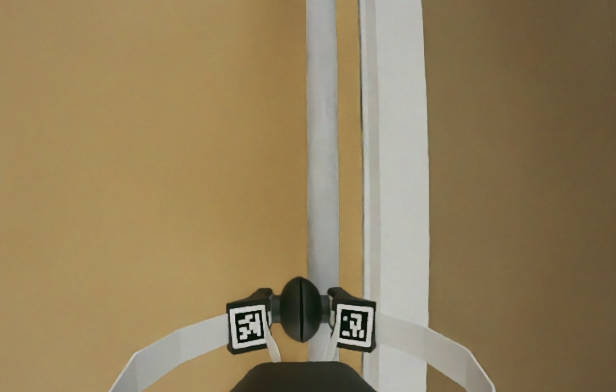

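Call:
execute_actions:
  actions:
    - {"r1":{"joints":{"gripper_m":0.09},"base":{"strafe_m":-0.005}}}
  cameras: ["r1_wrist_camera"]

Call:
execute_actions:
  actions:
    - {"r1":{"base":{"strafe_m":-0.017},"pace":"slow"}}
  cameras: []

Call:
execute_actions:
  actions:
    - {"r1":{"base":{"translate_m":0.012},"pace":"slow"}}
  cameras: ["r1_wrist_camera"]

Scene clock: 119.77 s.
r1.base_odometry: x=-3.606 y=-0.914 heading=-3.054 (m, m, rad; r1's odometry frame)
r1.turned_by_wheels: +0.001 (rad since the last result)
r1.turned_by_imu: +0.001 (rad since the last result)
r1.base_tilt: forward=+0.0 right=+0.0 (deg)
r1.lidar_m: 0.92 1.01 1.22 1.17 1.24 1.31 1.26 1.23 0.88 0.85 0.67 0.63
r1.base_status: done
r1.joint_positions: lift_m=+0.880 arm_m=+0.544 wrist_yaw_rad=-0.510 wrist_pitch_rad=+0.002 wrist_roll_rad=+0.000 gripper_m=+0.090
r1.joint_status: all done
r1.on_its_own: wrist_yaw_rad is at rest, and its effort (+29) is outside its rest range (-13 to +13)
r1.motor_effort: lift_m=+26(25) arm_m=+6(6) wrist_yaw_rad=+29(32) wrist_pitch_rad=-6(7) wrist_roll_rad=+0(0) gripper_m=+1(16) wheel_0=+10(11) wheel_1=+4(7) wheel_2=-1(1) (%)
r1.hand_pose: x=+0.9239 y=-0.2172 z=+1.0573 quat_wxyz=(+0.968, +0.000, +0.001, -0.252) (m; r1's base frame)
r1.wrist_depth_mm: 216 236 266 293 336 421 500 / 215 237 266 291 330 418 500 / 216 236 266 291 329 415 500 / 213 237 266 289 325 410 496 / 214 236 264 287 327 407 492 / 213 234 206 220 327 404 492 / 213 225 258 151 317 410 484
r2.base_odometry: x=+3.717 y=-2.795 heading=-1.931 (m, m, rad; r2's odometry frame)
r2.turned_by_wheels: +0.000 (rad since the last result)
r2.turned_by_imu: +0.000 (rad since the last result)
r2.base_tilt: forward=-0.1 right=+0.2 (deg)
r2.lidar_m: 0.31 0.33 0.29 0.28 0.31 0.37 0.41 0.55 0.67 1.30 0.45 0.34
r2.base_status: not commanded
r2.joint_positions: lift_m=+0.980 arm_m=+0.002 wrist_yaw_rad=+0.000 wrist_pitch_rad=+1.570 wrist_roll_rad=+1.570 gripper_m=+0.016
r2.joint_status: not commanded
r2.motor_effort: lift_m=+14(14) arm_m=-5(4) wrist_yaw_rad=+3(1) wrist_pitch_rad=+1(2) wrist_roll_rad=-1(0) gripper_m=-23(22) wheel_0=+1(1) wheel_1=-1(1) wheel_2=-1(1) (%)
r2.hand_pose: x=+0.1731 y=-0.0874 z=+0.8700 quat_wxyz=(+0.500, +0.500, +0.500, -0.500) (m; r2's base frame)
r2.wrist_depth_mm: 211 298 544 1060 1042 1042 904 / 213 306 569 1078 1060 1060 1042 / 217 310 530 237 1078 1060 1042 / 220 319 535 205 202 1060 1060 / 221 322 496 204 238 1098 1060 / 222 282 196 208 193 1078 1078 / 221 310 564 - 917 891 960
pictures: r1_wrist_camera
Images, in order (width x height): r1_wrist_camera 616x392.

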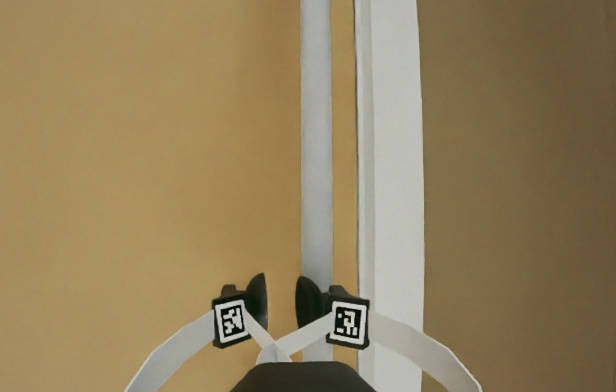

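Scene clock: 120.80 s.
r1.base_odometry: x=-3.607 y=-0.897 heading=-3.053 (m, m, rad; r1's odometry frame)
r1.turned_by_wheels: +0.002 (rad since the last result)
r1.turned_by_imu: +0.002 (rad since the last result)
r1.base_tilt: forward=+0.1 right=+0.1 (deg)
r1.lidar_m: 0.93 1.03 1.25 1.19 1.27 1.35 1.22 1.22 0.87 0.83 0.66 0.63
r1.base_status: done
r1.joint_positions: lift_m=+0.880 arm_m=+0.544 wrist_yaw_rad=-0.511 wrist_pitch_rad=+0.002 wrist_roll_rad=+0.000 gripper_m=+0.090
r1.joint_status: not commanded
r1.on_its_own: wrist_yaw_rad is at rest, and its effort (+33) is outside its rest range (-13 to +13)
r1.motor_effort: lift_m=+25(25) arm_m=+6(6) wrist_yaw_rad=+33(36) wrist_pitch_rad=-5(6) wrist_roll_rad=-1(0) gripper_m=+1(0) wheel_0=+17(19) wheel_1=+7(6) wheel_2=-1(1) (%)
r1.hand_pose: x=+0.9237 y=-0.2174 z=+1.0573 quat_wxyz=(+0.968, +0.000, +0.001, -0.253) (m; r1's base frame)
r1.wrist_depth_mm: 216 237 267 289 332 421 504 / 216 236 266 287 330 418 500 / 215 236 266 285 330 415 500 / 214 236 266 286 329 410 492 / 213 236 264 285 324 410 488 / 212 235 212 204 324 407 492 / 212 224 185 153 173 413 480
r2.base_odometry: x=+3.717 y=-2.795 heading=-1.931 (m, m, rad; r2's odometry frame)
r2.turned_by_wheels: +0.000 (rad since the last result)
r2.turned_by_imu: +0.000 (rad since the last result)
r2.base_tilt: forward=-0.1 right=+0.2 (deg)
r2.lidar_m: 0.31 0.32 0.32 0.28 0.31 0.37 0.39 0.51 0.64 1.28 0.47 0.34
r2.base_status: not commanded
r2.joint_positions: lift_m=+0.980 arm_m=+0.002 wrist_yaw_rad=+0.000 wrist_pitch_rad=+1.570 wrist_roll_rad=+1.570 gripper_m=+0.016
r2.joint_status: not commanded
r2.motor_effort: lift_m=+14(14) arm_m=-5(5) wrist_yaw_rad=-1(3) wrist_pitch_rad=+2(1) wrist_roll_rad=+0(0) gripper_m=-22(21) wheel_0=+1(1) wheel_1=-1(1) wheel_2=-1(1) (%)
r2.hand_pose: x=+0.1731 y=-0.0874 z=+0.8700 quat_wxyz=(+0.500, +0.500, +0.500, -0.500) (m; r2's base frame)
r2.wrist_depth_mm: 210 297 554 1060 1060 1060 878 / 213 306 569 1078 1060 1078 1060 / 218 312 530 237 1060 1060 1060 / 220 319 539 204 202 1060 1060 / 221 322 496 204 238 1060 1042 / 222 281 196 206 192 1078 1078 / 221 310 559 - 904 878 960
pictures: none
No camera images: the call's "cameras" was empty. Leave "cameras" out to get every camera's image.

Scene clock: 121.83 s.
r1.base_odometry: x=-3.619 y=-0.898 heading=-3.051 (m, m, rad; r1's odometry frame)
r1.turned_by_wheels: +0.002 (rad since the last result)
r1.turned_by_imu: +0.035 (rad since the last result)
r1.base_tilt: forward=+0.0 right=+0.1 (deg)
r1.lidar_m: 0.91 1.00 1.22 1.18 1.28 1.34 1.25 1.15 0.89 0.84 0.65 0.64
r1.base_status: done
r1.joint_positions: lift_m=+0.880 arm_m=+0.544 wrist_yaw_rad=-0.515 wrist_pitch_rad=+0.002 wrist_roll_rad=+0.000 gripper_m=+0.090
r1.joint_status: not commanded
r1.on_its_own: wrist_yaw_rad is at rest, and its effort (+44) is outside its rest range (-13 to +13)
r1.motor_effort: lift_m=+26(25) arm_m=+6(6) wrist_yaw_rad=+44(50) wrist_pitch_rad=-5(6) wrist_roll_rad=+0(0) gripper_m=+0(1) wheel_0=+17(19) wheel_1=+7(11) wheel_2=-2(8) (%)
r1.hand_pose: x=+0.9228 y=-0.2183 z=+1.0573 quat_wxyz=(+0.967, +0.000, +0.001, -0.255) (m; r1's base frame)
r1.wrist_depth_mm: 210 229 256 290 325 392 455 / 209 230 257 289 322 387 452 / 209 229 256 289 322 384 452 / 207 229 254 287 319 382 449 / 208 229 254 285 319 379 445 / 207 226 211 279 189 379 439 / 206 218 248 147 315 373 436
r2.base_odometry: x=+3.717 y=-2.795 heading=-1.931 (m, m, rad; r2's odometry frame)
r2.turned_by_wheels: +0.000 (rad since the last result)
r2.turned_by_imu: +0.000 (rad since the last result)
r2.base_tilt: forward=-0.1 right=+0.1 (deg)
r2.lidar_m: 0.31 0.33 0.32 0.29 0.31 0.38 0.42 0.56 0.63 1.27 0.46 0.33
r2.base_status: not commanded
r2.joint_positions: lift_m=+0.980 arm_m=+0.002 wrist_yaw_rad=+0.000 wrist_pitch_rad=+1.570 wrist_roll_rad=+1.570 gripper_m=+0.016
r2.joint_status: not commanded
r2.motor_effort: lift_m=+14(14) arm_m=-5(5) wrist_yaw_rad=+2(1) wrist_pitch_rad=+2(2) wrist_roll_rad=+0(1) gripper_m=-21(22) wheel_0=+0(1) wheel_1=-1(0) wheel_2=-1(1) (%)
r2.hand_pose: x=+0.1731 y=-0.0874 z=+0.8700 quat_wxyz=(+0.500, +0.500, +0.500, -0.500) (m; r2's base frame)
r2.wrist_depth_mm: 211 298 549 1078 1060 1042 878 / 212 306 564 1078 1060 1060 1042 / 217 312 530 237 1060 1042 1042 / 220 319 539 204 202 1078 1042 / 222 319 496 204 239 1060 1060 / 222 281 196 208 192 1078 1060 / 220 312 564 - 917 878 976
pictures: r1_wrist_camera
Images, in order (width x height): r1_wrist_camera 616x392.

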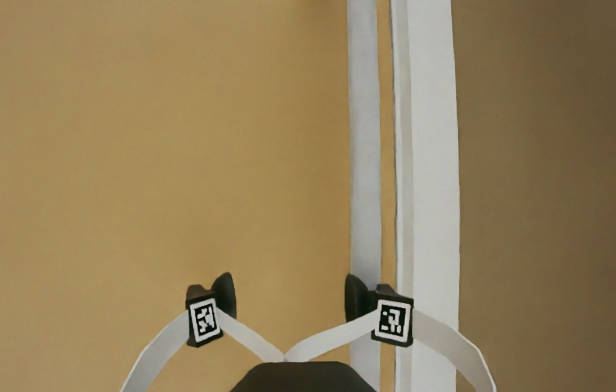

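Call:
execute_actions:
  actions:
    - {"r1":{"joints":{"arm_m":0.47},"pace":"slow"}}
  cameras: ["r1_wrist_camera"]

Scene clock: 124.17 s.
r1.base_odometry: x=-3.619 y=-0.898 heading=-3.053 (m, m, rad; r1's odometry frame)
r1.turned_by_wheels: -0.002 (rad since the last result)
r1.turned_by_imu: -0.003 (rad since the last result)
r1.base_tilt: forward=+0.0 right=+0.5 (deg)
r1.lidar_m: 0.90 1.01 1.23 1.18 1.25 1.34 1.21 1.19 0.90 0.83 0.67 0.65
r1.base_status: not commanded
r1.joint_positions: lift_m=+0.880 arm_m=+0.471 wrist_yaw_rad=-0.500 wrist_pitch_rad=+0.002 wrist_roll_rad=+0.000 gripper_m=+0.090
r1.joint_status: all done
r1.motor_effort: lift_m=+25(25) arm_m=-8(8) wrist_yaw_rad=+0(45) wrist_pitch_rad=-6(6) wrist_roll_rad=+1(1) gripper_m=-1(0) wheel_0=+0(17) wheel_1=-1(7) wheel_2=-1(2) (%)
r1.hand_pose: x=+0.8534 y=-0.2150 z=+1.0572 quat_wxyz=(+0.969, +0.000, +0.001, -0.247) (m; r1's base frame)
r1.wrist_depth_mm: 270 293 325 355 399 492 564 / 267 294 325 353 402 484 574 / 265 293 325 353 399 480 574 / 266 291 327 351 392 480 564 / 266 290 322 351 397 480 559 / 266 285 216 349 197 480 559 / 265 279 317 144 389 480 544
r2.base_odometry: x=+3.717 y=-2.795 heading=-1.931 (m, m, rad; r2's odometry frame)
r2.turned_by_wheels: +0.000 (rad since the last result)
r2.turned_by_imu: +0.000 (rad since the last result)
r2.base_tilt: forward=-0.2 right=+0.2 (deg)
r2.lidar_m: 0.31 0.33 0.32 0.29 0.30 0.32 0.40 0.55 0.64 1.29 0.47 0.32
r2.base_status: not commanded
r2.joint_positions: lift_m=+0.980 arm_m=+0.002 wrist_yaw_rad=+0.000 wrist_pitch_rad=+1.570 wrist_roll_rad=+1.570 gripper_m=+0.016
r2.joint_status: not commanded
r2.motor_effort: lift_m=+14(14) arm_m=-5(5) wrist_yaw_rad=+1(1) wrist_pitch_rad=+2(3) wrist_roll_rad=+0(1) gripper_m=-22(23) wheel_0=+1(1) wheel_1=-1(1) wheel_2=-1(1) (%)
r2.hand_pose: x=+0.1731 y=-0.0874 z=+0.8700 quat_wxyz=(+0.500, +0.500, +0.500, -0.500) (m; r2's base frame)
r2.wrist_depth_mm: 211 297 549 1078 1042 1042 878 / 213 304 569 1078 1060 1042 1042 / 218 310 525 237 1078 1078 1042 / 220 317 539 204 202 1060 1078 / 222 320 488 205 239 1078 1060 / 222 281 196 207 192 1078 1098 / 221 310 564 - 917 891 976
pictures: r1_wrist_camera
Images, in order (width x height): r1_wrist_camera 616x392.

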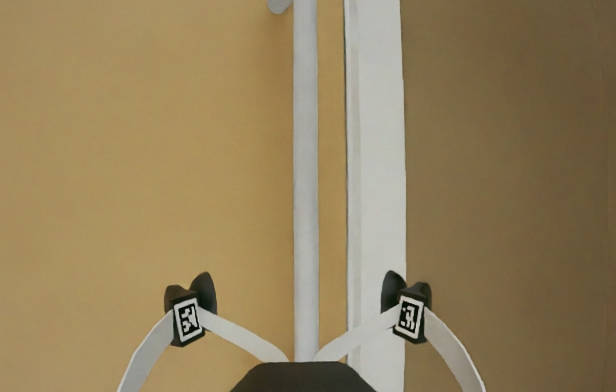

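Call:
execute_actions:
  actions:
    - {"r1":{"base":{"rotate_rad":-0.045},"joints":{"arm_m":0.54},"pace":"slow","contact_limits":{"arm_m":0.3}}}
  cameras: ["r1_wrist_camera"]

Scene clock: 127.60 s.
r1.base_odometry: x=-3.619 y=-0.898 heading=-3.097 (m, m, rad; r1's odometry frame)
r1.turned_by_wheels: -0.045 (rad since the last result)
r1.turned_by_imu: -0.046 (rad since the last result)
r1.base_tilt: forward=+0.0 right=+0.1 (deg)
r1.lidar_m: 0.90 1.00 1.24 1.19 1.22 1.37 1.25 1.22 0.88 0.83 0.68 0.63
r1.base_status: done
r1.joint_positions: lift_m=+0.880 arm_m=+0.539 wrist_yaw_rad=-0.500 wrist_pitch_rad=+0.002 wrist_roll_rad=+0.000 gripper_m=+0.090
r1.joint_status: all done
r1.motor_effort: lift_m=+25(25) arm_m=+7(7) wrist_yaw_rad=+1(0) wrist_pitch_rad=-6(7) wrist_roll_rad=+1(1) gripper_m=-1(0) wheel_0=+0(3) wheel_1=+1(4) wheel_2=+0(4) (%)
r1.contact_limits: arm_m 0.3
r1.hand_pose: x=+0.9209 y=-0.2150 z=+1.0572 quat_wxyz=(+0.969, +0.000, +0.001, -0.247) (m; r1's base frame)
r1.wrist_depth_mm: 215 236 266 286 332 421 500 / 213 236 265 285 330 415 504 / 213 236 265 286 329 415 492 / 213 236 264 283 325 413 492 / 213 236 264 282 324 410 484 / 212 229 217 281 198 410 484 / 212 224 255 144 317 407 480
r2.base_odometry: x=+3.717 y=-2.795 heading=-1.931 (m, m, rad; r2's odometry frame)
r2.turned_by_wheels: +0.000 (rad since the last result)
r2.turned_by_imu: +0.000 (rad since the last result)
r2.base_tilt: forward=-0.1 right=+0.1 (deg)
r2.lidar_m: 0.31 0.31 0.32 0.29 0.31 0.34 0.40 0.53 0.65 1.30 0.48 0.33
r2.base_status: not commanded
r2.joint_positions: lift_m=+0.980 arm_m=+0.002 wrist_yaw_rad=+0.000 wrist_pitch_rad=+1.570 wrist_roll_rad=+1.570 gripper_m=+0.016
r2.joint_status: not commanded
r2.motor_effort: lift_m=+14(14) arm_m=-5(5) wrist_yaw_rad=+1(0) wrist_pitch_rad=+2(2) wrist_roll_rad=+0(1) gripper_m=-21(19) wheel_0=+1(1) wheel_1=+0(0) wheel_2=-1(1) (%)
r2.hand_pose: x=+0.1731 y=-0.0874 z=+0.8700 quat_wxyz=(+0.500, +0.500, +0.500, -0.500) (m; r2's base frame)
r2.wrist_depth_mm: 210 297 549 1042 1042 1042 878 / 213 304 564 1078 1078 1060 1042 / 217 312 525 238 1078 1060 1042 / 221 319 544 204 202 1060 1060 / 222 320 496 204 239 1078 1042 / 222 283 196 208 193 1098 1078 / 222 310 564 - 917 878 960
pictures: r1_wrist_camera
Images, in order (width x height): r1_wrist_camera 616x392.

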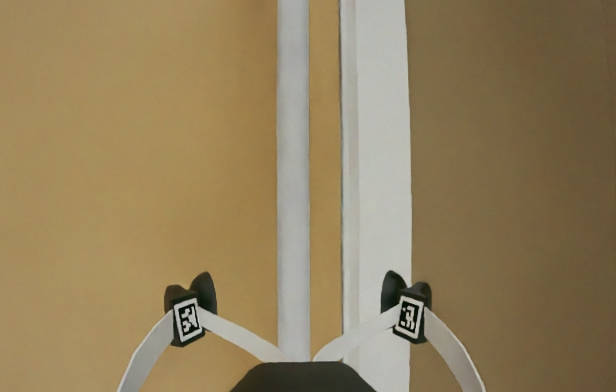

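Call:
execute_actions:
  actions:
    - {"r1":{"base":{"strafe_m":-0.01},"joints":{"arm_m":0.546,"gripper_m":0.075},"pace":"slow","contact_limits":{"arm_m":0.3}}}
  cameras: []

Call:
execute_actions:
  actions:
    - {"r1":{"base":{"translate_m":0.014},"pace":"slow"}}
  cameras: ["r1_wrist_camera"]

Scene clock: 129.23 s.
r1.base_odometry: x=-3.620 y=-0.888 heading=-3.098 (m, m, rad; r1's odometry frame)
r1.turned_by_wheels: +0.000 (rad since the last result)
r1.turned_by_imu: -0.001 (rad since the last result)
r1.base_tilt: forward=+0.0 right=+0.1 (deg)
r1.lidar_m: 0.90 0.95 1.26 1.19 1.26 1.33 1.24 1.22 0.87 0.82 0.65 0.62
r1.base_status: done
r1.joint_positions: lift_m=+0.880 arm_m=+0.545 wrist_yaw_rad=-0.500 wrist_pitch_rad=+0.002 wrist_roll_rad=+0.000 gripper_m=+0.075
r1.joint_status: all done
r1.motor_effort: lift_m=+25(25) arm_m=+7(6) wrist_yaw_rad=-1(0) wrist_pitch_rad=-7(6) wrist_roll_rad=+0(1) gripper_m=-1(2) wheel_0=+0(6) wheel_1=-2(4) wheel_2=+0(1) (%)
r1.contact_limits: arm_m 0.3
r1.hand_pose: x=+0.9269 y=-0.2150 z=+1.0572 quat_wxyz=(+0.969, +0.000, +0.001, -0.247) (m; r1's base frame)
r1.wrist_depth_mm: 209 230 259 296 325 413 488 / 209 230 259 293 324 407 492 / 208 230 258 294 319 399 484 / 208 229 258 291 315 402 484 / 207 229 257 291 315 399 480 / 206 227 211 289 211 399 469 / 206 218 250 144 309 399 473
r2.base_odometry: x=+3.717 y=-2.795 heading=-1.931 (m, m, rad; r2's odometry frame)
r2.turned_by_wheels: +0.000 (rad since the last result)
r2.turned_by_imu: +0.000 (rad since the last result)
r2.base_tilt: forward=-0.2 right=+0.2 (deg)
r2.lidar_m: 0.31 0.34 0.30 0.30 0.32 0.33 0.38 0.52 0.63 1.28 0.46 0.32
r2.base_status: not commanded
r2.joint_positions: lift_m=+0.980 arm_m=+0.002 wrist_yaw_rad=+0.000 wrist_pitch_rad=+1.570 wrist_roll_rad=+1.570 gripper_m=+0.016
r2.joint_status: not commanded
r2.motor_effort: lift_m=+15(14) arm_m=-5(5) wrist_yaw_rad=+0(1) wrist_pitch_rad=+2(3) wrist_roll_rad=+0(1) gripper_m=-19(22) wheel_0=+1(1) wheel_1=-1(0) wheel_2=-1(1) (%)
r2.hand_pose: x=+0.1731 y=-0.0874 z=+0.8700 quat_wxyz=(+0.500, +0.500, +0.500, -0.500) (m; r2's base frame)
r2.wrist_depth_mm: 210 298 549 1060 1060 1060 866 / 213 306 574 1060 1060 1060 1042 / 218 312 530 238 1098 1078 1042 / 220 317 544 204 202 1060 1060 / 221 320 496 204 237 1060 1060 / 222 282 197 208 193 1098 1078 / 222 310 564 - 904 891 976
pictures: none
No camera images: the call's "cameras" was empty. Leave "cameras" out to get every camera's image.

Scene clock: 130.27 s.
r1.base_odometry: x=-3.633 y=-0.889 heading=-3.097 (m, m, rad; r1's odometry frame)
r1.turned_by_wheels: +0.000 (rad since the last result)
r1.turned_by_imu: +0.000 (rad since the last result)
r1.base_tilt: forward=+0.2 right=+0.2 (deg)
r1.lidar_m: 0.91 0.99 1.25 1.20 1.26 1.37 1.26 1.21 0.89 0.82 0.64 0.60
r1.base_status: done
r1.joint_positions: lift_m=+0.880 arm_m=+0.545 wrist_yaw_rad=-0.500 wrist_pitch_rad=+0.002 wrist_roll_rad=+0.000 gripper_m=+0.075
r1.joint_status: not commanded
r1.motor_effort: lift_m=+25(25) arm_m=+7(7) wrist_yaw_rad=+0(0) wrist_pitch_rad=-6(7) wrist_roll_rad=-1(0) gripper_m=-2(0) wheel_0=+3(3) wheel_1=+3(4) wheel_2=-3(5) (%)
r1.hand_pose: x=+0.9269 y=-0.2150 z=+1.0572 quat_wxyz=(+0.969, +0.000, +0.001, -0.247) (m; r1's base frame)
r1.wrist_depth_mm: 198 218 245 264 306 387 462 / 197 216 245 263 303 384 459 / 197 216 245 262 298 379 455 / 196 217 245 262 300 377 452 / 196 216 244 260 300 375 455 / 195 214 211 257 211 375 442 / 195 206 236 143 291 377 442
r2.base_odometry: x=+3.717 y=-2.795 heading=-1.931 (m, m, rad; r2's odometry frame)
r2.turned_by_wheels: +0.000 (rad since the last result)
r2.turned_by_imu: +0.000 (rad since the last result)
r2.base_tilt: forward=-0.2 right=+0.1 (deg)
r2.lidar_m: 0.32 0.33 0.32 0.29 0.30 0.34 0.39 0.52 0.62 1.28 0.45 0.34
r2.base_status: not commanded
r2.joint_positions: lift_m=+0.980 arm_m=+0.002 wrist_yaw_rad=+0.000 wrist_pitch_rad=+1.570 wrist_roll_rad=+1.570 gripper_m=+0.016
r2.joint_status: not commanded
r2.motor_effort: lift_m=+14(14) arm_m=-5(5) wrist_yaw_rad=-1(1) wrist_pitch_rad=+1(3) wrist_roll_rad=-1(1) gripper_m=-24(21) wheel_0=+1(1) wheel_1=-1(0) wheel_2=-1(1) (%)
r2.hand_pose: x=+0.1731 y=-0.0874 z=+0.8700 quat_wxyz=(+0.500, +0.500, +0.500, -0.500) (m; r2's base frame)
r2.wrist_depth_mm: 211 297 549 1060 1042 1042 866 / 213 307 569 1078 1078 1060 1060 / 217 312 525 237 1078 1060 1060 / 220 317 539 204 202 1060 1060 / 221 322 496 204 239 1078 1060 / 222 283 196 208 193 1078 1098 / 222 312 564 - 917 891 960
pictures: r1_wrist_camera
Images, in order (width x height): r1_wrist_camera 616x392.

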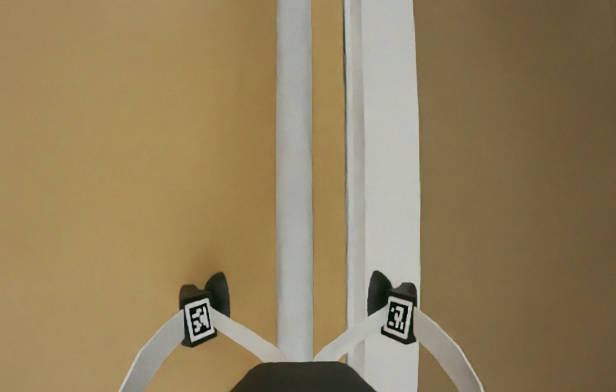

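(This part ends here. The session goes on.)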